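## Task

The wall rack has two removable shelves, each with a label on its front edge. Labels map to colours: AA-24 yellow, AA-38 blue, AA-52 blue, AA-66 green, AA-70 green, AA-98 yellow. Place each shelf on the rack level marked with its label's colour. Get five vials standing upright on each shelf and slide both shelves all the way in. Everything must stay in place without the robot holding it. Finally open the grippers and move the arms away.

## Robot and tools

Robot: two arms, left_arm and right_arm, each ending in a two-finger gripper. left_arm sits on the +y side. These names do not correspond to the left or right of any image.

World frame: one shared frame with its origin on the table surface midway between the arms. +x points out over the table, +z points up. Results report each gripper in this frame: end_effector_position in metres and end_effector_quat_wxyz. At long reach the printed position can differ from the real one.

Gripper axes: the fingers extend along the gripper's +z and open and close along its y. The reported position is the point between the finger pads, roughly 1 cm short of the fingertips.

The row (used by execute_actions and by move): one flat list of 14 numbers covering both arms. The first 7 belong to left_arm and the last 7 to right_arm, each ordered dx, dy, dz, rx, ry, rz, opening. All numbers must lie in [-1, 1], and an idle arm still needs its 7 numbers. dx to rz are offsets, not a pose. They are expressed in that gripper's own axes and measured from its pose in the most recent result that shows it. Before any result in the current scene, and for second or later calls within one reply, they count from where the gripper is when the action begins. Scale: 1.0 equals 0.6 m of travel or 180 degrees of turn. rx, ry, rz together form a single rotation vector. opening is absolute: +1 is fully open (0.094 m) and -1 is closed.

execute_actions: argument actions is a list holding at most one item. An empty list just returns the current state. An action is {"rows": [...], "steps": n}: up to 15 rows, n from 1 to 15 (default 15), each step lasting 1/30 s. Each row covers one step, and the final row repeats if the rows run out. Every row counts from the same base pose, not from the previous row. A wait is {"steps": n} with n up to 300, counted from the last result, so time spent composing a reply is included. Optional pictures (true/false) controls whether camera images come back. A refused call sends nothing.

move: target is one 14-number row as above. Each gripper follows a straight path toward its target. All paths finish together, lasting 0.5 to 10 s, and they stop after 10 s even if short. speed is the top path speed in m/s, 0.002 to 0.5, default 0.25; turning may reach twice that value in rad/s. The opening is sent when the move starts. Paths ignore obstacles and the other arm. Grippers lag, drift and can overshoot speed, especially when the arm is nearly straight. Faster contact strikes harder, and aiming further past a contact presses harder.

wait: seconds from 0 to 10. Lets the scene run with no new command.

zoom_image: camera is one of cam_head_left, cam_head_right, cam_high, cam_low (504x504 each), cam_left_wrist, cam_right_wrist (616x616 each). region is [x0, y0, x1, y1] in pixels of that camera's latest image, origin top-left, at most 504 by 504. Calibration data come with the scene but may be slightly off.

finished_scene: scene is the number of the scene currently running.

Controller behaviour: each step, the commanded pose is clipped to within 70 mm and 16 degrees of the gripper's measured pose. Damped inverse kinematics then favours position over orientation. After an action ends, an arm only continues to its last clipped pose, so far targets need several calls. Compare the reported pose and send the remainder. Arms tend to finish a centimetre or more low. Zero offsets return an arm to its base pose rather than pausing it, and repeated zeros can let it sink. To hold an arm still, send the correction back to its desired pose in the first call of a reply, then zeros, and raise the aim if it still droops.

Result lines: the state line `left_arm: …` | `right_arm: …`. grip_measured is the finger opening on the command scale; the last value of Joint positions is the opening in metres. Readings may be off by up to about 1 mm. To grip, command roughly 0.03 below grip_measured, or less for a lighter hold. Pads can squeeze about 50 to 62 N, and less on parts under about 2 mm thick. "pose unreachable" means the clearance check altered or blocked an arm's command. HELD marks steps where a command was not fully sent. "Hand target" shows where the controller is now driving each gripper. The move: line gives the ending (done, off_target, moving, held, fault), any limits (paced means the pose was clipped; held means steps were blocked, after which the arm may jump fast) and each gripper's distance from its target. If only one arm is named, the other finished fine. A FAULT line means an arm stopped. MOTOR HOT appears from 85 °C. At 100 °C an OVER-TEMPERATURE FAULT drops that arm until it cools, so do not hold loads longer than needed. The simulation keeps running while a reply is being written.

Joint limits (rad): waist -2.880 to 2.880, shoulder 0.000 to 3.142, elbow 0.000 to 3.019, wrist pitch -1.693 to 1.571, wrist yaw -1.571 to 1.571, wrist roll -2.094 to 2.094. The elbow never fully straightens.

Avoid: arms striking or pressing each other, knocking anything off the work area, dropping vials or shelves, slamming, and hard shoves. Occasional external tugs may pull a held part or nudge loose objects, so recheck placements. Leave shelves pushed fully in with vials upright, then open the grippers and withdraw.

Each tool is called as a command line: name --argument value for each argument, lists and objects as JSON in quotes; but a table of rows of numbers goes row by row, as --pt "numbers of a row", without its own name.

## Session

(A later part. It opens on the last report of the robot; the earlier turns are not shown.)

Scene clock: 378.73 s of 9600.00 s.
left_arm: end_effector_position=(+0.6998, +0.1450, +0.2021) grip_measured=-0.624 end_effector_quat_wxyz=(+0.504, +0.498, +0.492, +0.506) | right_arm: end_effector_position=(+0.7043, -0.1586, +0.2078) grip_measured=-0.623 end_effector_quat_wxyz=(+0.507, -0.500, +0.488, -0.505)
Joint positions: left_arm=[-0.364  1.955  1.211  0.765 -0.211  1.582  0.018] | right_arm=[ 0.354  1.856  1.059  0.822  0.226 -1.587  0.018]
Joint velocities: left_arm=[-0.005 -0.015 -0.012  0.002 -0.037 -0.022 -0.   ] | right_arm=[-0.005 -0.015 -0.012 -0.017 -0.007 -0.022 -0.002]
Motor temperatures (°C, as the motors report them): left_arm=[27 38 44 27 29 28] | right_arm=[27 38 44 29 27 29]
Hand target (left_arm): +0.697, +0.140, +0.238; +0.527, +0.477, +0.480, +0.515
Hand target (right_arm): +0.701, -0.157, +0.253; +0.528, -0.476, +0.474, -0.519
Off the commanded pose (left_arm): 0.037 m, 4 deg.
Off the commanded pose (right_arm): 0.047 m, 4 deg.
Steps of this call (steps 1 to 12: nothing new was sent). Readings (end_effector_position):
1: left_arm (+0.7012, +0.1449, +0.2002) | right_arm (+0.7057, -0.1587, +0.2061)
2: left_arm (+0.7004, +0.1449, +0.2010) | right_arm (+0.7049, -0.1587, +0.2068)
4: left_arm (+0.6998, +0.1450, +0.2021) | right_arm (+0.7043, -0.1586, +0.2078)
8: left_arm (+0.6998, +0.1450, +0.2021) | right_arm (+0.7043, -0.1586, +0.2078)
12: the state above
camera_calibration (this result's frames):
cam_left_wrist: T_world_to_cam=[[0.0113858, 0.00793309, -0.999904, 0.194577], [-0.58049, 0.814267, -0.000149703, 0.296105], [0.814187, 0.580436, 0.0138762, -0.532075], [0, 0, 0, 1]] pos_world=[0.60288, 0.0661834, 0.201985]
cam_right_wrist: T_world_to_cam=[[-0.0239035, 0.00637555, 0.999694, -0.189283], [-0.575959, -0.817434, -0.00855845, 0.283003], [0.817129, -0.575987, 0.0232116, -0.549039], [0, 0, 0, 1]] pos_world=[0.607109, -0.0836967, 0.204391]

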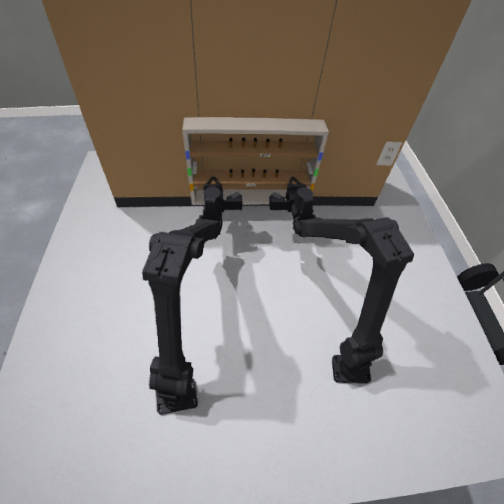

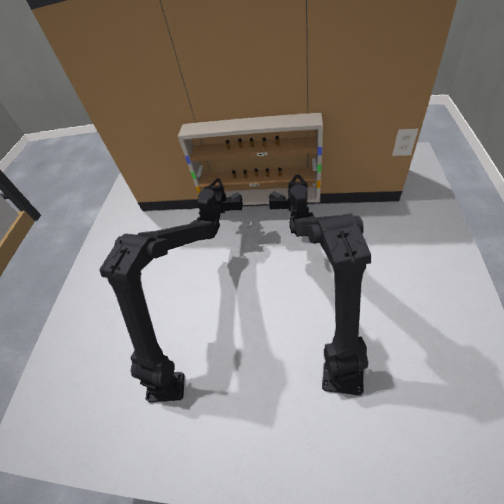

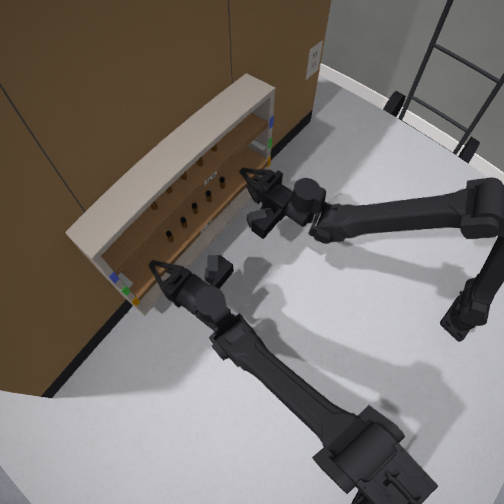

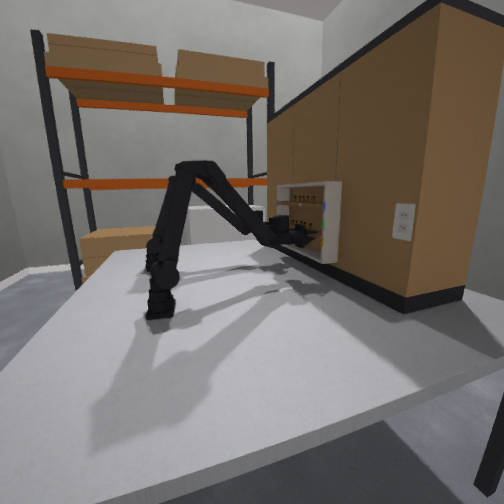

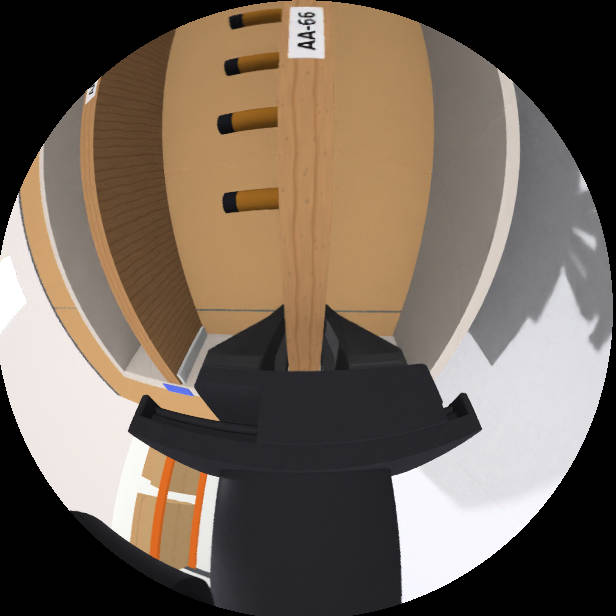

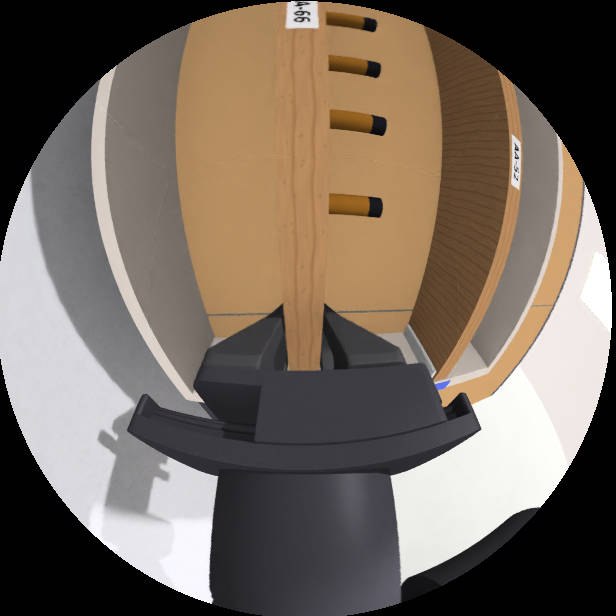

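execute_actions --actions '[{"rows": [[-0.0088,0.0612,-0.0048,-0.0205,0,-0.0073,-0.66,-0.0049,-0.079,-0.0055,0.0236,0.0005,0.0051,-0.66],[-0.009,0.062,-0.0069,-0.0206,0,-0.0073,-0.66,-0.0047,-0.0802,-0.0076,0.0239,0.0005,0.0052,-0.66],[-0.0092,0.063,-0.0097,-0.0208,-0.0002,-0.0073,-0.66,-0.0044,-0.0819,-0.0106,0.0244,0.0005,0.0053,-0.66],[-0.0095,0.0642,-0.013,-0.021,-0.0002,-0.0073,-0.66,-0.0041,-0.0838,-0.014,0.025,0.0005,0.0054,-0.66],[-0.0098,0.0656,-0.0167,-0.0212,-0.0003,-0.0073,-0.66,-0.0037,-0.086,-0.0178,0.0256,0.0005,0.0055,-0.66],[-0.0101,0.0669,-0.0204,-0.0214,-0.0004,-0.0073,-0.66,-0.0034,-0.0882,-0.0216,0.0262,0.0005,0.0057,-0.66],[-0.0105,0.0683,-0.0241,-0.0217,-0.0005,-0.0073,-0.66,-0.003,-0.0904,-0.0255,0.0268,0.0005,0.0058,-0.66],[-0.0108,0.0696,-0.0277,-0.0219,-0.0006,-0.0073,-0.66,-0.0026,-0.0925,-0.0293,0.0274,0.0005,0.0059,-0.66],[-0.0111,0.0709,-0.0314,-0.0221,-0.0007,-0.0074,-0.66,-0.0023,-0.0947,-0.0331,0.028,0.0005,0.0061,-0.66],[-0.0114,0.0723,-0.0351,-0.0223,-0.0008,-0.0074,-0.66,-0.0019,-0.0969,-0.0369,0.0286,0.0005,0.0062,-0.66],[-0.0117,0.0735,-0.0384,-0.0225,-0.0009,-0.0074,-0.66,-0.0016,-0.0988,-0.0403,0.0292,0.0005,0.0063,-0.66],[-0.0119,0.0745,-0.0412,-0.0227,-0.0009,-0.0074,-0.66,-0.0013,-0.1005,-0.0433,0.0297,0.0005,0.0064,-0.66],[-0.0121,0.0753,-0.0433,-0.0228,-0.001,-0.0074,-0.66,-0.0011,-0.1017,-0.0454,0.03,0.0005,0.0065,-0.66],[-0.0122,0.0757,-0.0445,-0.0229,-0.001,-0.0074,-0.66,-0.001,-0.1024,-0.0467,0.0302,0.0005,0.0065,-0.66]], "steps": 15}]' --pictures false

execute_actions --actions '[{"steps": 6}]' --pictures false

Scene clock: 414.97 s of 9600.00 s.
left_arm: end_effector_position=(+0.6759, +0.1423, +0.2035) grip_measured=-0.624 end_effector_quat_wxyz=(+0.500, +0.502, +0.495, +0.503) | right_arm: end_effector_position=(+0.6801, -0.1618, +0.2096) grip_measured=-0.623 end_effector_quat_wxyz=(+0.502, -0.504, +0.491, -0.503)
Joint positions: left_arm=[-0.378  1.902  1.138  0.769 -0.226  1.582  0.018] | right_arm=[ 0.36   1.798  0.987  0.822  0.233 -1.587  0.018]
Joint velocities: left_arm=[-0.024 -0.132 -0.066  0.017 -0.007 -0.007  0.001] | right_arm=[-0.005 -0.161 -0.1   -0.002  0.051  0.037  0.   ]
Motor temperatures (°C, as the motors report them): left_arm=[27 39 42 27 29 28] | right_arm=[27 40 43 29 27 29]
Hand target (left_arm): +0.672, +0.138, +0.246; +0.528, +0.475, +0.479, +0.517
Hand target (right_arm): +0.674, -0.159, +0.266; +0.535, -0.469, +0.469, -0.523
Off the commanded pose (left_arm): 0.044 m, 5 deg.
Off the commanded pose (right_arm): 0.059 m, 6 deg.
Steps of this call (steps 1 to 90: nothing new was sent; then 32.73 s passed at rest; steps 91 to 105: all 15 steps of this action). Readings (end_effector_position):
91: left_arm (+0.6998, +0.1450, +0.2021) | right_arm (+0.7043, -0.1587, +0.2078)
92: left_arm (+0.6995, +0.1452, +0.2020) | right_arm (+0.7041, -0.1584, +0.2076)
94: left_arm (+0.6977, +0.1450, +0.2010) | right_arm (+0.7027, -0.1589, +0.2066)
98: left_arm (+0.6901, +0.1444, +0.1982) | right_arm (+0.6948, -0.1597, +0.2039)
105: the state above

Scene clock: 415.17 s of 9600.00 s.
left_arm: end_effector_position=(+0.6744, +0.1421, +0.2107) grip_measured=-0.624 end_effector_quat_wxyz=(+0.504, +0.499, +0.493, +0.505) | right_arm: end_effector_position=(+0.6782, -0.1620, +0.2165) grip_measured=-0.623 end_effector_quat_wxyz=(+0.505, -0.501, +0.489, -0.505)
Joint positions: left_arm=[-0.379  1.891  1.135  0.773 -0.226  1.582  0.018] | right_arm=[ 0.36   1.785  0.984  0.822  0.233 -1.587  0.018]
Joint velocities: left_arm=[ 0.015 -0.005 -0.007 -0.017  0.007  0.007 -0.001] | right_arm=[-0.005  0.005  0.002  0.012 -0.007 -0.007 -0.001]
Motor temperatures (°C, as the motors report them): left_arm=[27 39 42 27 29 28] | right_arm=[27 40 43 29 27 29]
Hand target (left_arm): +0.672, +0.138, +0.246; +0.528, +0.475, +0.478, +0.517
Hand target (right_arm): +0.674, -0.159, +0.266; +0.535, -0.469, +0.469, -0.523
Off the commanded pose (left_arm): 0.037 m, 5 deg.
Off the commanded pose (right_arm): 0.052 m, 6 deg.
Steps of this call (steps 1 to 6: nothing new was sent). Readings (end_effector_position):
1: left_arm (+0.6751, +0.1422, +0.2051) | right_arm (+0.6792, -0.1621, +0.2112)
2: left_arm (+0.6747, +0.1420, +0.2070) | right_arm (+0.6787, -0.1622, +0.2130)
4: left_arm (+0.6745, +0.1420, +0.2098) | right_arm (+0.6784, -0.1623, +0.2155)
6: the state above

execute_actions --actions '[{"rows": [[-0.0073,0.0605,-0.0038,-0.0238,-0.0012,-0.007,-0.66,-0.0061,-0.087,-0.0051,0.0313,0,0.0071,-0.66],[-0.0072,0.0605,-0.0058,-0.0235,-0.0012,-0.007,-0.66,-0.0064,-0.0872,-0.0072,0.0312,0,0.0071,-0.66],[-0.0071,0.0604,-0.0087,-0.0232,-0.0012,-0.007,-0.66,-0.0067,-0.0874,-0.0101,0.0311,0,0.0071,-0.66],[-0.0069,0.0604,-0.0119,-0.0229,-0.0012,-0.007,-0.66,-0.0071,-0.0877,-0.0135,0.0309,0,0.0071,-0.66],[-0.0067,0.0604,-0.0155,-0.0225,-0.0012,-0.007,-0.66,-0.0075,-0.088,-0.0172,0.0307,0,0.0071,-0.66],[-0.0065,0.0603,-0.0192,-0.0221,-0.0012,-0.007,-0.66,-0.008,-0.0883,-0.021,0.0305,0,0.0071,-0.66],[-0.0063,0.0603,-0.0228,-0.0217,-0.0012,-0.007,-0.66,-0.0084,-0.0887,-0.0248,0.0303,0,0.0071,-0.66],[-0.006,0.0603,-0.0264,-0.0213,-0.0012,-0.007,-0.66,-0.0088,-0.089,-0.0286,0.0301,0,0.0072,-0.66],[-0.0058,0.0602,-0.0301,-0.0209,-0.0012,-0.007,-0.66,-0.0093,-0.0893,-0.0324,0.0299,0,0.0072,-0.66],[-0.0056,0.0602,-0.0337,-0.0205,-0.0012,-0.007,-0.66,-0.0097,-0.0896,-0.0361,0.0297,0,0.0072,-0.66],[-0.0054,0.0602,-0.0369,-0.0202,-0.0012,-0.007,-0.66,-0.0101,-0.0899,-0.0395,0.0295,0,0.0072,-0.66],[-0.0053,0.0601,-0.0398,-0.0199,-0.0012,-0.007,-0.66,-0.0104,-0.0901,-0.0424,0.0294,0,0.0073,-0.66],[-0.0052,0.0601,-0.0418,-0.0196,-0.0012,-0.007,-0.66,-0.0107,-0.0903,-0.0445,0.0293,0,0.0073,-0.66],[-0.0051,0.0601,-0.043,-0.0195,-0.0012,-0.007,-0.66,-0.0108,-0.0904,-0.0458,0.0292,0,0.0073,-0.66]], "steps": 15}]' --pictures false

execute_actions --actions '[{"steps": 8}]'

Scene clock: 449.20 s of 9600.00 s.
left_arm: end_effector_position=(+0.6515, +0.1445, +0.2065) grip_measured=-0.624 end_effector_quat_wxyz=(+0.498, +0.504, +0.498, +0.500) | right_arm: end_effector_position=(+0.6550, -0.1599, +0.2131) grip_measured=-0.623 end_effector_quat_wxyz=(+0.499, -0.507, +0.493, -0.502)
Joint positions: left_arm=[-0.385  1.845  1.063  0.778 -0.232  1.578  0.018] | right_arm=[ 0.377  1.739  0.918  0.822  0.251 -1.588  0.018]
Joint velocities: left_arm=[-0.024 -0.103 -0.081  0.022 -0.007  0.007 -0.002] | right_arm=[ 0.015 -0.122 -0.076  0.007 -0.066  0.007 -0.   ]
Motor temperatures (°C, as the motors report them): left_arm=[27 39 42 27 29 28] | right_arm=[27 40 43 29 27 29]
Hand target (left_arm): +0.648, +0.139, +0.245; +0.525, +0.479, +0.482, +0.513
Hand target (right_arm): +0.649, -0.157, +0.268; +0.533, -0.471, +0.472, -0.521
Off the commanded pose (left_arm): 0.040 m, 5 deg.
Off the commanded pose (right_arm): 0.057 m, 7 deg.
Steps of this call (steps 1 to 90: nothing new was sent; then 30.53 s passed at rest; steps 91 to 105: all 15 steps of this action). Readings (end_effector_position):
91: left_arm (+0.6744, +0.1421, +0.2107) | right_arm (+0.6782, -0.1621, +0.2165)
92: left_arm (+0.6743, +0.1421, +0.2105) | right_arm (+0.6782, -0.1621, +0.2165)
94: left_arm (+0.6731, +0.1422, +0.2094) | right_arm (+0.6773, -0.1620, +0.2159)
98: left_arm (+0.6659, +0.1434, +0.2062) | right_arm (+0.6700, -0.1609, +0.2124)
105: the state above

Scene clock: 449.47 s of 9600.00 s.
left_arm: end_effector_position=(+0.6500, +0.1443, +0.2111) grip_measured=-0.624 end_effector_quat_wxyz=(+0.500, +0.502, +0.496, +0.501) | right_arm: end_effector_position=(+0.6534, -0.1602, +0.2180) grip_measured=-0.623 end_effector_quat_wxyz=(+0.501, -0.504, +0.492, -0.503)
Joint positions: left_arm=[-0.386  1.836  1.06   0.78  -0.232  1.578  0.018] | right_arm=[ 0.377  1.729  0.916  0.822  0.252 -1.588  0.018]
Joint velocities: left_arm=[-0.015 -0.005 -0.007 -0.017 -0.022 -0.095  0.   ] | right_arm=[-0.005 -0.015 -0.002 -0.027 -0.022  0.007  0.   ]
Motor temperatures (°C, as the motors report them): left_arm=[27 39 42 27 29 28] | right_arm=[27 40 43 29 27 29]
Hand target (left_arm): +0.648, +0.139, +0.245; +0.525, +0.479, +0.482, +0.513
Hand target (right_arm): +0.649, -0.157, +0.268; +0.533, -0.471, +0.472, -0.521
Off the commanded pose (left_arm): 0.036 m, 4 deg.
Off the commanded pose (right_arm): 0.052 m, 6 deg.
Steps of this call (steps 1 to 8: nothing new was sent). Readings (end_effector_position):
1: left_arm (+0.6506, +0.1444, +0.2075) | right_arm (+0.6541, -0.1600, +0.2143)
2: left_arm (+0.6503, +0.1445, +0.2087) | right_arm (+0.6538, -0.1601, +0.2154)
4: left_arm (+0.6501, +0.1443, +0.2106) | right_arm (+0.6535, -0.1602, +0.2173)
8: the state above
camera_calibration (this result's frames):
cam_left_wrist: T_world_to_cam=[[-0.00542219, 0.00733261, -0.999958, 0.215118], [-0.580685, 0.814077, 0.00911828, 0.265954], [0.81411, 0.58071, -0.00015614, -0.488264], [0, 0, 0, 1]] pos_world=[0.553103, 0.0654557, 0.212608]
cam_right_wrist: T_world_to_cam=[[-0.00715532, 0.0114165, 0.999909, -0.210895], [-0.578803, -0.815451, 0.00516857, 0.251666], [0.815436, -0.578714, 0.0124427, -0.505636], [0, 0, 0, 1]] pos_world=[0.55647, -0.0849893, 0.215867]

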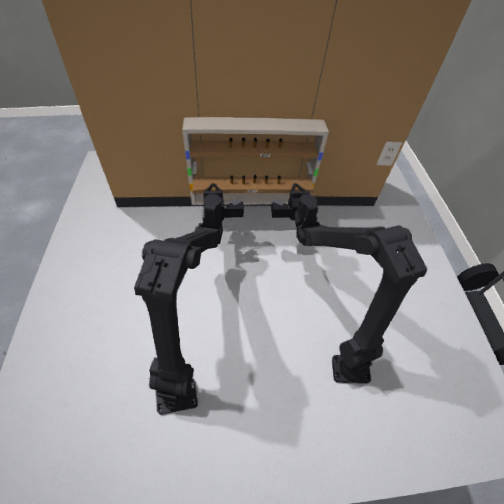

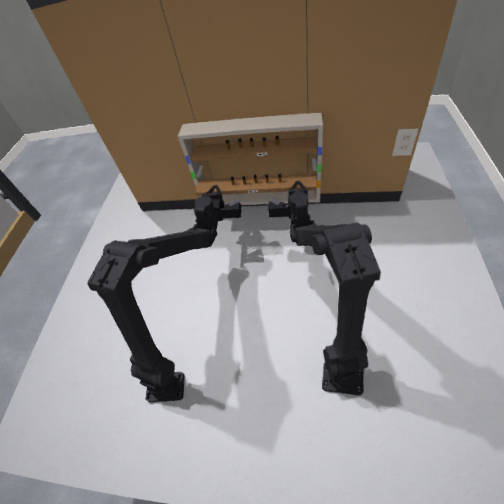

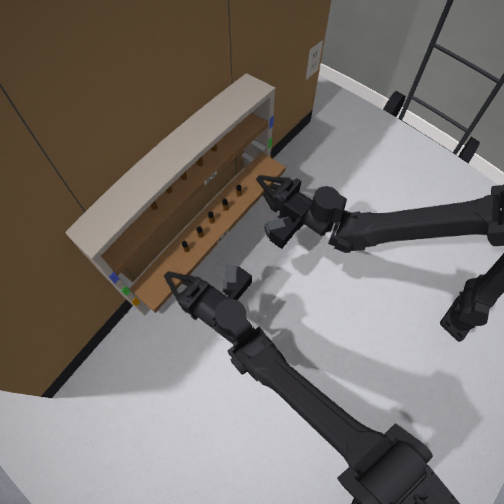

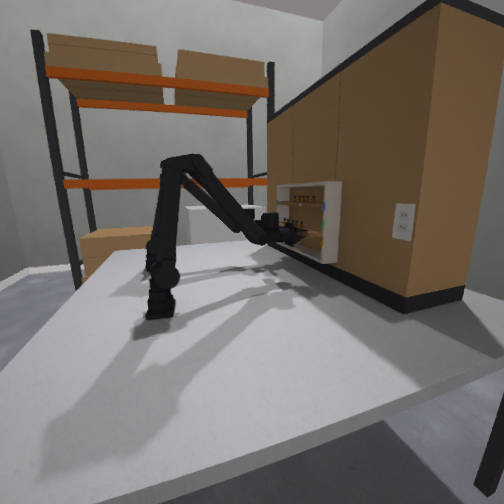

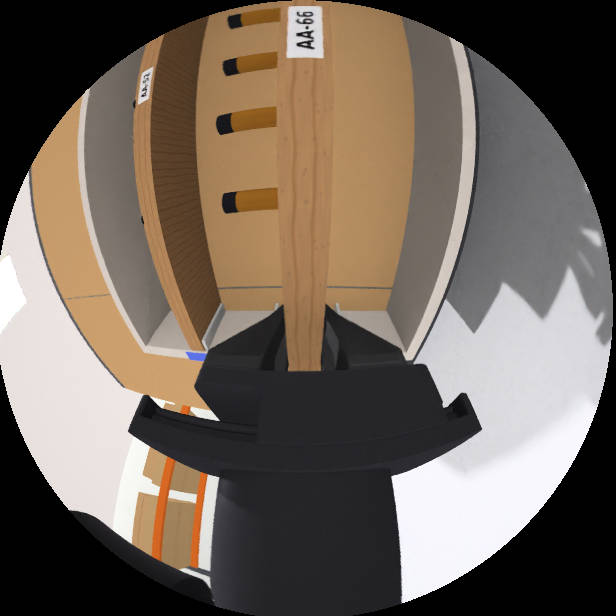

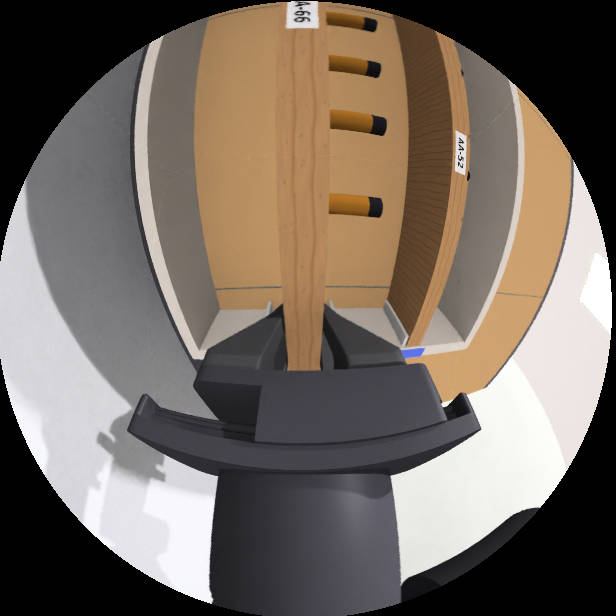

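zoom_image --camera "cam_high" --region '[95, 240, 185, 330]'

zoom_image --camera "cam_high" --region '[220, 110, 310, 200]'

zoom_image --camera "cam_head_left" --region '[175, 140, 335, 215]'

zoom_image --camera "cam_head_right" --region '[175, 140, 335, 215]'

Region (95, 240, 185, 330) of cam_high's 504x504 image, scaled by 5.600, with more detail than that image has.

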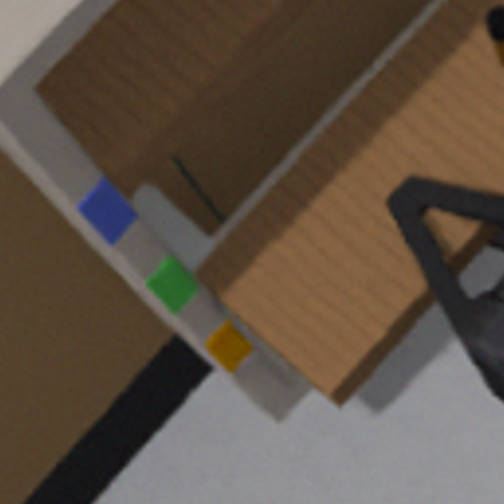

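Region (220, 110, 310, 200) of cam_high's 504x504 image, scaled by 5.600, with more detail than that image has.

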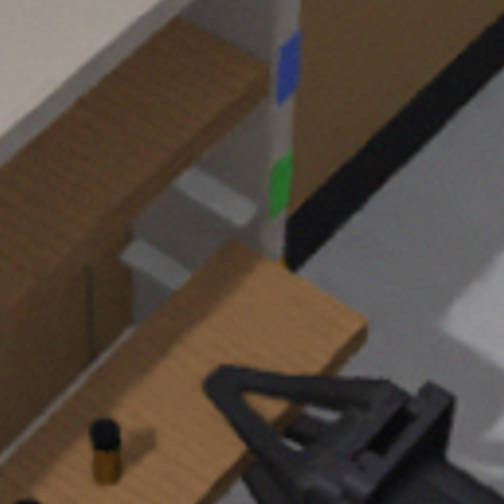

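Region (175, 140, 335, 215) of cam_head_left's 504x504 image, scaled by 3.150, with more detail than that image has; it fills the top 236 rows of this view, and the rest is white.

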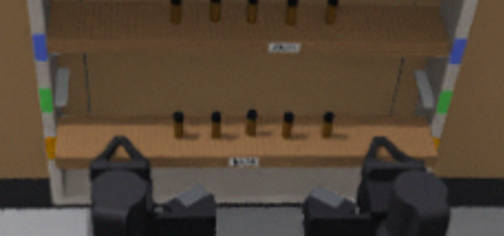

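Region (175, 140, 335, 215) of cam_head_right's 504x504 image, scaled by 3.150, with more detail than that image has; it fills the top 236 rows of this view, and the rest is white.

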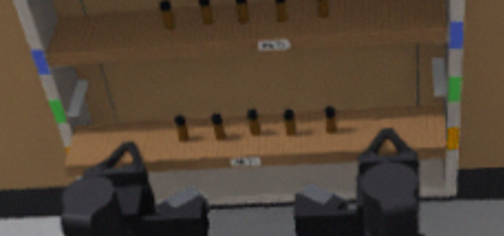

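execute_actions --actions '[{"rows": [[-0.0086,0.0589,-0.0043,-0.0233,-0.0012,-0.0069,-0.66,-0.0071,-0.0872,-0.0068,0.0325,0,0.0078,-0.66],[-0.0085,0.0591,-0.0062,-0.0228,-0.0012,-0.0068,-0.66,-0.0071,-0.0874,-0.0089,0.0319,0,0.0077,-0.66],[-0.0085,0.0595,-0.009,-0.022,-0.0012,-0.0066,-0.66,-0.0071,-0.0878,-0.0117,0.0312,0,0.0076,-0.66],[-0.0084,0.0599,-0.0121,-0.0212,-0.0012,-0.0063,-0.66,-0.0071,-0.0882,-0.015,0.0303,0,0.0074,-0.66],[-0.0083,0.0603,-0.0156,-0.0202,-0.0012,-0.0061,-0.66,-0.0071,-0.0887,-0.0186,0.0293,0,0.0072,-0.66],[-0.0083,0.0608,-0.0192,-0.0193,-0.0012,-0.0058,-0.66,-0.0071,-0.0892,-0.0223,0.0283,0,0.007,-0.66],[-0.0082,0.0613,-0.0227,-0.0184,-0.0012,-0.0056,-0.66,-0.0071,-0.0897,-0.026,0.0273,0,0.0068,-0.66],[-0.0081,0.0617,-0.0262,-0.0174,-0.0012,-0.0053,-0.66,-0.0071,-0.0901,-0.0296,0.0263,0,0.0065,-0.66],[-0.0081,0.0622,-0.0298,-0.0165,-0.0012,-0.005,-0.66,-0.0071,-0.0906,-0.0333,0.0253,0,0.0063,-0.66],[-0.008,0.0626,-0.0333,-0.0155,-0.0012,-0.0048,-0.66,-0.007,-0.0911,-0.0369,0.0243,0,0.0061,-0.66],[-0.0079,0.063,-0.0364,-0.0147,-0.0012,-0.0045,-0.66,-0.007,-0.0915,-0.0402,0.0235,0,0.0059,-0.66],[-0.0079,0.0634,-0.0392,-0.0139,-0.0012,-0.0043,-0.66,-0.007,-0.0919,-0.043,0.0227,0,0.0058,-0.66],[-0.0078,0.0636,-0.0411,-0.0134,-0.0012,-0.0042,-0.66,-0.007,-0.0921,-0.0451,0.0221,0,0.0057,-0.66],[-0.0078,0.0638,-0.0423,-0.0131,-0.0012,-0.0041,-0.66,-0.007,-0.0923,-0.0463,0.0218,0,0.0056,-0.66]], "steps": 15}]' --pictures false

execute_actions --actions '[{"steps": 8}]'

Scene clock: 501.07 s of 9600.00 s.
left_arm: end_effector_position=(+0.6278, +0.1444, +0.2226) grip_measured=-0.624 end_effector_quat_wxyz=(+0.501, +0.501, +0.496, +0.502) | right_arm: end_effector_position=(+0.6305, -0.1604, +0.2293) grip_measured=-0.623 end_effector_quat_wxyz=(+0.500, -0.504, +0.492, -0.504)
Joint positions: left_arm=[-0.396  1.773  1.     0.78  -0.242  1.578  0.018] | right_arm=[ 0.391  1.659  0.859  0.808  0.268 -1.588  0.018]
Joint velocities: left_arm=[-0.005 -0.142 -0.061 -0.007 -0.066 -0.007  0.   ] | right_arm=[ 0.024 -0.171 -0.061 -0.051  0.081 -0.007 -0.   ]
Motor temperatures (°C, as the motors report them): left_arm=[27 40 42 27 29 28] | right_arm=[27 41 43 29 27 29]
Hand target (left_arm): +0.625, +0.140, +0.249; +0.515, +0.489, +0.488, +0.508
Hand target (right_arm): +0.625, -0.157, +0.271; +0.522, -0.482, +0.479, -0.515
Off the commanded pose (left_arm): 0.027 m, 2 deg.
Off the commanded pose (right_arm): 0.044 m, 4 deg.
Steps of this call (steps 1 to 90: nothing new was sent; then 48.10 s passed at rest; steps 91 to 105: all 15 steps of this action). Readings (end_effector_position):
91: left_arm (+0.6500, +0.1444, +0.2111) | right_arm (+0.6534, -0.1601, +0.2180)
92: left_arm (+0.6500, +0.1444, +0.2111) | right_arm (+0.6533, -0.1601, +0.2180)
94: left_arm (+0.6490, +0.1445, +0.2111) | right_arm (+0.6523, -0.1600, +0.2179)
98: left_arm (+0.6417, +0.1446, +0.2114) | right_arm (+0.6450, -0.1600, +0.2182)
105: the state above

Scene clock: 501.33 s of 9600.00 s.
left_arm: end_effector_position=(+0.6263, +0.1443, +0.2286) grip_measured=-0.624 end_effector_quat_wxyz=(+0.504, +0.498, +0.494, +0.503) | right_arm: end_effector_position=(+0.6288, -0.1608, +0.2358) grip_measured=-0.623 end_effector_quat_wxyz=(+0.502, -0.502, +0.490, -0.506)
Joint positions: left_arm=[-0.396  1.762  0.998  0.779 -0.242  1.578  0.018] | right_arm=[ 0.391  1.646  0.857  0.806  0.269 -1.591  0.018]
Joint velocities: left_arm=[-0.005 -0.005 -0.007 -0.012  0.037 -0.037 -0.001] | right_arm=[-0.015  0.015  0.007 -0.042 -0.037 -0.022  0.   ]
Motor temperatures (°C, as the motors report them): left_arm=[27 40 42 27 29 28] | right_arm=[27 41 43 29 27 29]
Hand target (left_arm): +0.625, +0.140, +0.249; +0.515, +0.489, +0.488, +0.508
Hand target (right_arm): +0.625, -0.157, +0.271; +0.522, -0.482, +0.479, -0.515
Off the commanded pose (left_arm): 0.021 m, 2 deg.
Off the commanded pose (right_arm): 0.038 m, 4 deg.
Steps of this call (steps 1 to 8: nothing new was sent). Readings (end_effector_position):
1: left_arm (+0.6270, +0.1444, +0.2246) | right_arm (+0.6296, -0.1605, +0.2315)
2: left_arm (+0.6267, +0.1442, +0.2264) | right_arm (+0.6292, -0.1606, +0.2335)
4: left_arm (+0.6264, +0.1443, +0.2286) | right_arm (+0.6288, -0.1607, +0.2358)
8: the state above
camera_calibration (this result's frames):
cam_left_wrist: T_world_to_cam=[[0.00604038, 0.00440678, -0.999972, 0.225731], [-0.580116, 0.814534, 0.0000853525, 0.253664], [0.814511, 0.5801, 0.00747654, -0.470841], [0, 0, 0, 1]] pos_world=[0.529296, 0.065522, 0.229223]
cam_right_wrist: T_world_to_cam=[[-0.0151886, 0.0124449, 0.999807, -0.223561], [-0.581037, -0.813876, 0.00130366, 0.239433], [0.813735, -0.580906, 0.0195926, -0.487031], [0, 0, 0, 1]] pos_world=[0.532039, -0.0852679, 0.232748]

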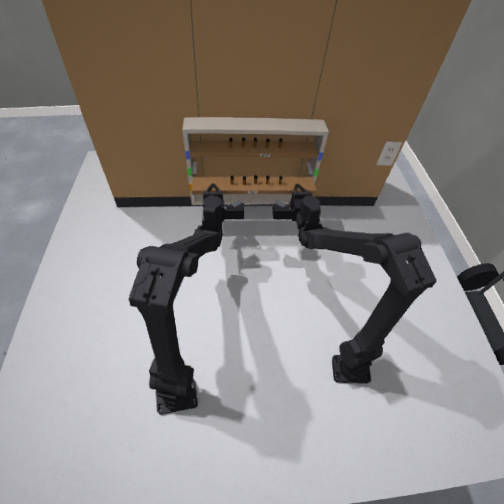

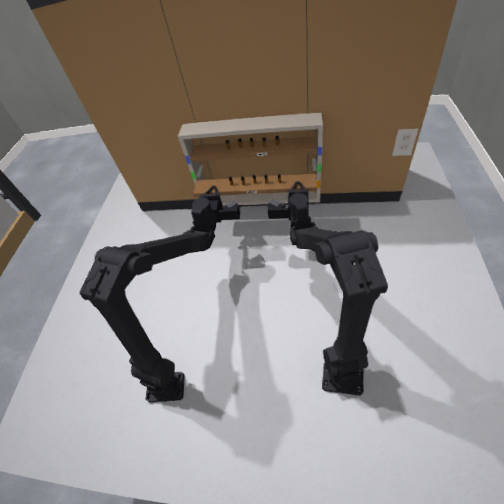

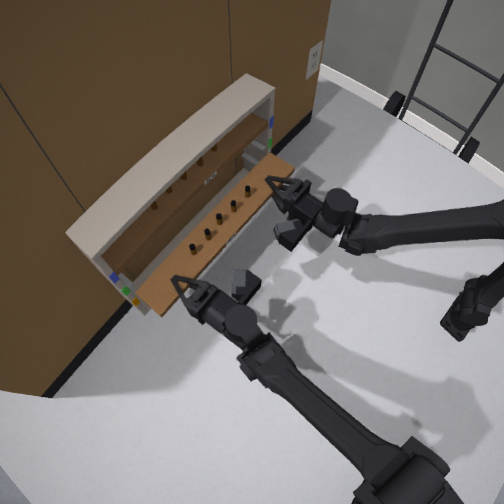

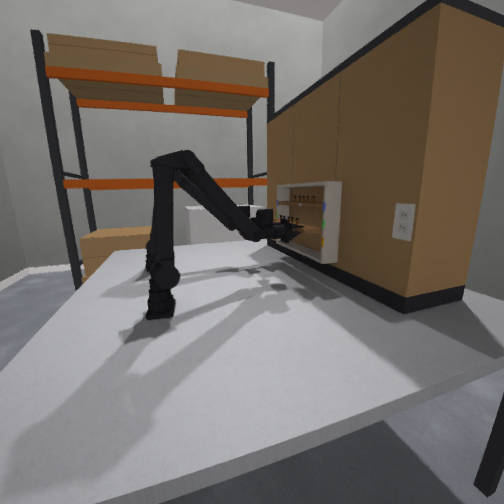

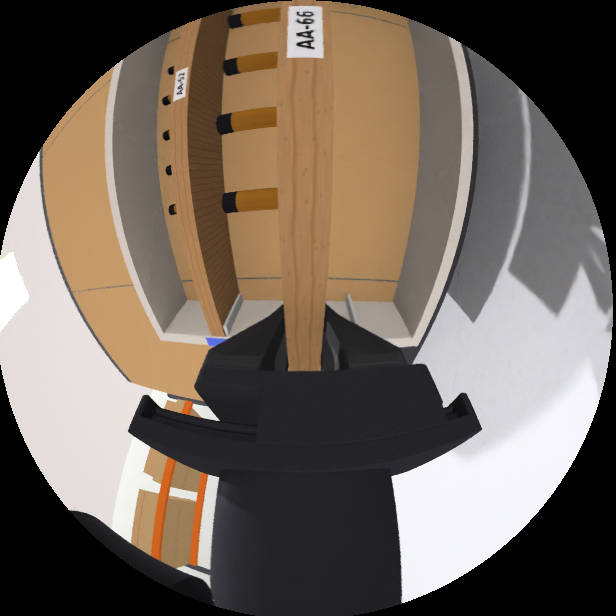

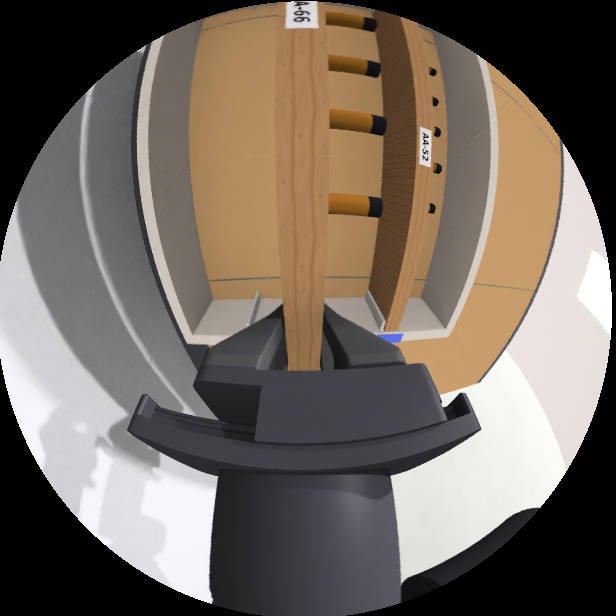

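zoom_image --camera "cam_high" --region '[95, 240, 185, 330]'

zoom_image --camera "cam_low" --region '[260, 175, 350, 265]'

Region (95, 240, 185, 330) of cam_high's 504x504 image, scaled by 5.600, with more detail than that image has.

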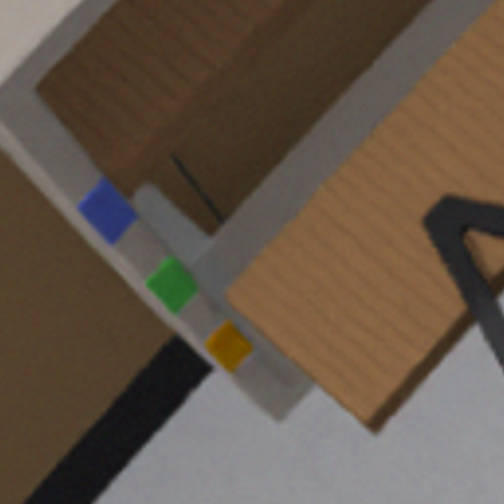

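Region (260, 175, 350, 265) of cam_low's 504x504 image, scaled by 5.600, with more detail than that image has.

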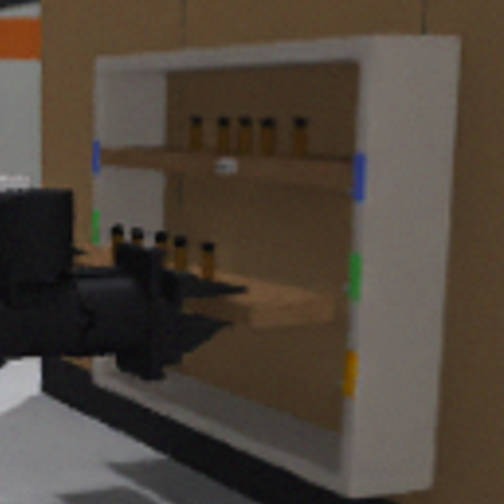

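execute_actions --actions '[{"rows": [[-0.008,0.0362,-0.0027,-0.0095,-0.001,-0.003,-0.66,-0.0078,-0.064,-0.0054,0.0193,0,0.0062,-0.66],[-0.008,0.0388,-0.0031,-0.0095,-0.001,-0.003,-0.66,-0.0078,-0.0666,-0.0059,0.0193,0,0.0062,-0.66],[-0.008,0.0424,-0.0038,-0.0095,-0.001,-0.003,-0.66,-0.0078,-0.0702,-0.0066,0.0193,0,0.0062,-0.66],[-0.008,0.0466,-0.0045,-0.0095,-0.001,-0.003,-0.66,-0.0078,-0.0744,-0.0074,0.0193,0,0.0062,-0.66],[-0.008,0.0512,-0.0054,-0.0095,-0.001,-0.003,-0.66,-0.0078,-0.079,-0.0083,0.0193,0,0.0062,-0.66],[-0.008,0.0559,-0.0062,-0.0095,-0.001,-0.003,-0.66,-0.0078,-0.0837,-0.0092,0.0193,0,0.0062,-0.66],[-0.008,0.0606,-0.0071,-0.0095,-0.001,-0.003,-0.66,-0.0078,-0.0884,-0.0101,0.0193,0,0.0062,-0.66],[-0.008,0.0653,-0.0079,-0.0094,-0.001,-0.003,-0.66,-0.0078,-0.0931,-0.0109,0.0193,0,0.0062,-0.66],[-0.008,0.07,-0.0087,-0.0094,-0.001,-0.003,-0.66,-0.0078,-0.0978,-0.0118,0.0193,0,0.0062,-0.66],[-0.008,0.0746,-0.0096,-0.0094,-0.001,-0.003,-0.66,-0.0078,-0.1024,-0.0127,0.0193,0,0.0062,-0.66],[-0.008,0.0788,-0.0103,-0.0094,-0.001,-0.003,-0.66,-0.0078,-0.1066,-0.0135,0.0193,0,0.0062,-0.66],[-0.008,0.0824,-0.011,-0.0093,-0.001,-0.003,-0.66,-0.0078,-0.1102,-0.0142,0.0193,0,0.0062,-0.66],[-0.008,0.085,-0.0114,-0.0093,-0.001,-0.003,-0.66,-0.0078,-0.1128,-0.0147,0.0193,0,0.0062,-0.66],[-0.008,0.0866,-0.0117,-0.0093,-0.001,-0.003,-0.66,-0.0078,-0.1144,-0.015,0.0193,0,0.0062,-0.66]], "steps": 15}]' --pictures false

execute_actions --actions '[{"steps": 8}]' --pictures false

Scene clock: 532.83 s of 9600.00 s.
left_arm: end_effector_position=(+0.6197, +0.1438, +0.2494) grip_measured=-0.624 end_effector_quat_wxyz=(+0.501, +0.503, +0.497, +0.499) | right_arm: end_effector_position=(+0.6208, -0.1611, +0.2568) grip_measured=-0.623 end_effector_quat_wxyz=(+0.497, -0.506, +0.493, -0.504)
Joint positions: left_arm=[-0.4    1.703  0.998  0.706 -0.244  1.575  0.018] | right_arm=[ 0.396  1.579  0.857  0.724  0.276 -1.591  0.018]
Joint velocities: left_arm=[-0.015 -0.181 -0.012 -0.081  0.007 -0.007 -0.002] | right_arm=[ 0.005 -0.21  -0.002 -0.12   0.007 -0.007 -0.001]
Motor temperatures (°C, as the motors report them): left_arm=[27 39 43 27 29 28] | right_arm=[27 41 43 29 27 29]
Hand target (left_arm): +0.618, +0.140, +0.280; +0.514, +0.489, +0.488, +0.508
Hand target (right_arm): +0.617, -0.157, +0.303; +0.522, -0.481, +0.479, -0.516
Off the commanded pose (left_arm): 0.031 m, 3 deg.
Off the commanded pose (right_arm): 0.048 m, 4 deg.
Steps of this call (steps 1 to 90: nothing new was sent; then 28.00 s passed at rest; steps 91 to 105: all 15 steps of this action). Readings (end_effector_position):
91: left_arm (+0.6262, +0.1440, +0.2284) | right_arm (+0.6287, -0.1607, +0.2355)
92: left_arm (+0.6262, +0.1441, +0.2280) | right_arm (+0.6287, -0.1607, +0.2350)
94: left_arm (+0.6261, +0.1442, +0.2270) | right_arm (+0.6284, -0.1605, +0.2341)
98: left_arm (+0.6250, +0.1442, +0.2284) | right_arm (+0.6270, -0.1606, +0.2357)
105: the state above

Scene clock: 533.10 s of 9600.00 s.
left_arm: end_effector_position=(+0.6180, +0.1436, +0.2568) grip_measured=-0.624 end_effector_quat_wxyz=(+0.503, +0.501, +0.495, +0.501) | right_arm: end_effector_position=(+0.6188, -0.1613, +0.2639) grip_measured=-0.623 end_effector_quat_wxyz=(+0.499, -0.503, +0.492, -0.505)
Joint positions: left_arm=[-0.401  1.689  0.998  0.7   -0.244  1.576  0.018] | right_arm=[ 0.397  1.564  0.857  0.716  0.277 -1.591  0.018]
Joint velocities: left_arm=[-0.005  0.005  0.007 -0.037 -0.037  0.037 -0.001] | right_arm=[-0.005 -0.005 -0.002 -0.042  0.051 -0.007 -0.001]
Motor temperatures (°C, as the motors report them): left_arm=[27 39 43 27 29 28] | right_arm=[27 41 43 29 27 29]
Hand target (left_arm): +0.618, +0.140, +0.280; +0.514, +0.489, +0.488, +0.508
Hand target (right_arm): +0.617, -0.157, +0.303; +0.522, -0.481, +0.480, -0.516
Off the commanded pose (left_arm): 0.024 m, 2 deg.
Off the commanded pose (right_arm): 0.041 m, 4 deg.
Steps of this call (steps 1 to 8: nothing new was sent). Readings (end_effector_position):
1: left_arm (+0.6191, +0.1437, +0.2525) | right_arm (+0.6200, -0.1612, +0.2600)
2: left_arm (+0.6185, +0.1436, +0.2550) | right_arm (+0.6194, -0.1614, +0.2625)
4: left_arm (+0.6180, +0.1435, +0.2574) | right_arm (+0.6189, -0.1615, +0.2648)
8: the state above

execute_actions --actions '[]'

Scene clock: 549.80 s of 9600.00 s.
left_arm: end_effector_position=(+0.6180, +0.1436, +0.2568) grip_measured=-0.624 end_effector_quat_wxyz=(+0.503, +0.501, +0.495, +0.501) | right_arm: end_effector_position=(+0.6188, -0.1613, +0.2639) grip_measured=-0.623 end_effector_quat_wxyz=(+0.499, -0.503, +0.492, -0.505)
Joint positions: left_arm=[-0.401  1.689  0.998  0.699 -0.244  1.576  0.018] | right_arm=[ 0.397  1.564  0.857  0.716  0.277 -1.591  0.018]
Joint velocities: left_arm=[-0.005 -0.015 -0.002 -0.007  0.066  0.022 -0.001] | right_arm=[ 0.005 -0.015 -0.002  0.017  0.022 -0.066 -0.001]
Motor temperatures (°C, as the motors report them): left_arm=[27 39 44 27 29 28] | right_arm=[27 40 44 29 27 29]
Hand target (left_arm): +0.618, +0.140, +0.280; +0.514, +0.489, +0.488, +0.508
Hand target (right_arm): +0.617, -0.157, +0.303; +0.522, -0.481, +0.480, -0.516
Off the commanded pose (left_arm): 0.024 m, 2 deg.
Off the commanded pose (right_arm): 0.041 m, 4 deg.
Steps of this call (steps 1 to 90: nothing new was sent; then 13.70 s passed at rest). Readings (end_effector_position):
1: left_arm (+0.6180, +0.1436, +0.2568) | right_arm (+0.6188, -0.1613, +0.2639)
2: left_arm (+0.6180, +0.1436, +0.2568) | right_arm (+0.6188, -0.1613, +0.2639)
4: left_arm (+0.6180, +0.1436, +0.2568) | right_arm (+0.6188, -0.1613, +0.2639)
8: left_arm (+0.6180, +0.1436, +0.2568) | right_arm (+0.6188, -0.1613, +0.2639)
90: the state above
camera_calibration (this result's frames):
cam_left_wrist: T_world_to_cam=[[-0.000991842, 0.00388157, -0.999992, 0.258385], [-0.577904, 0.816096, 0.00374095, 0.246919], [0.816104, 0.577904, 0.00143374, -0.462986], [0, 0, 0, 1]] pos_world=[0.520796, 0.0650484, 0.258123]
cam_right_wrist: T_world_to_cam=[[-0.00852368, 0.0142649, 0.999862, -0.255631], [-0.583182, -0.812315, 0.00661763, 0.233337], [0.812297, -0.583045, 0.0152429, -0.478166], [0, 0, 0, 1]] pos_world=[0.522311, -0.0856028, 0.26134]

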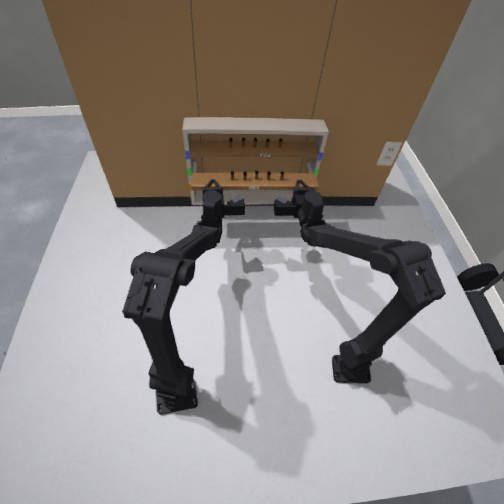

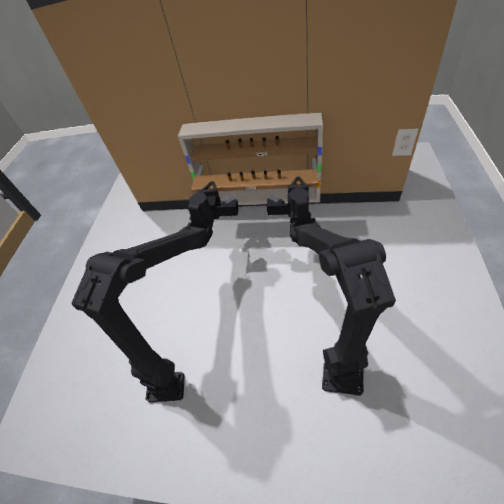

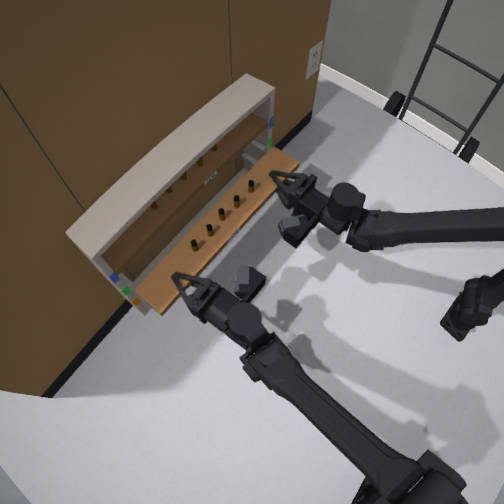

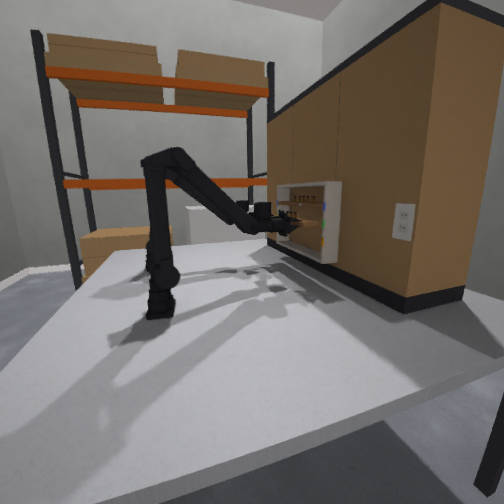

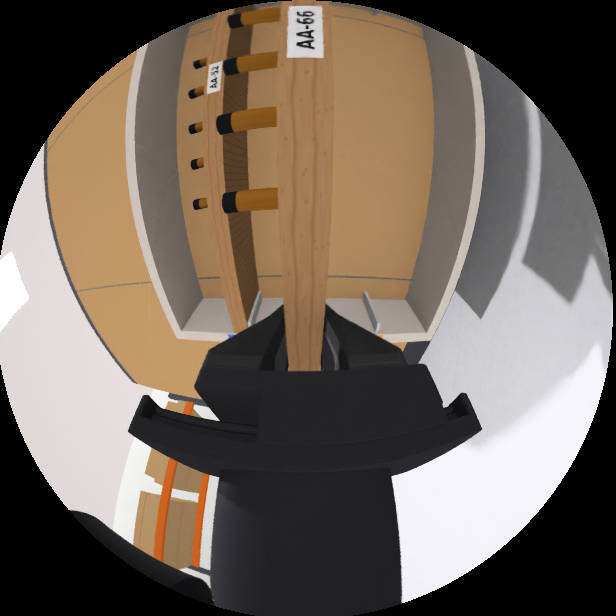

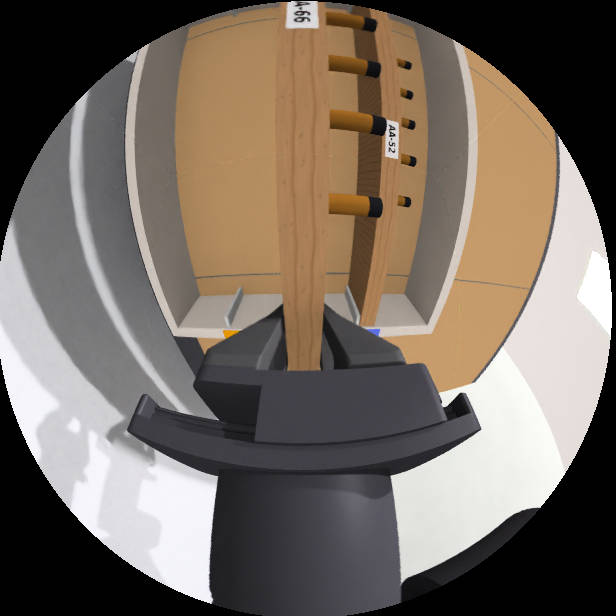

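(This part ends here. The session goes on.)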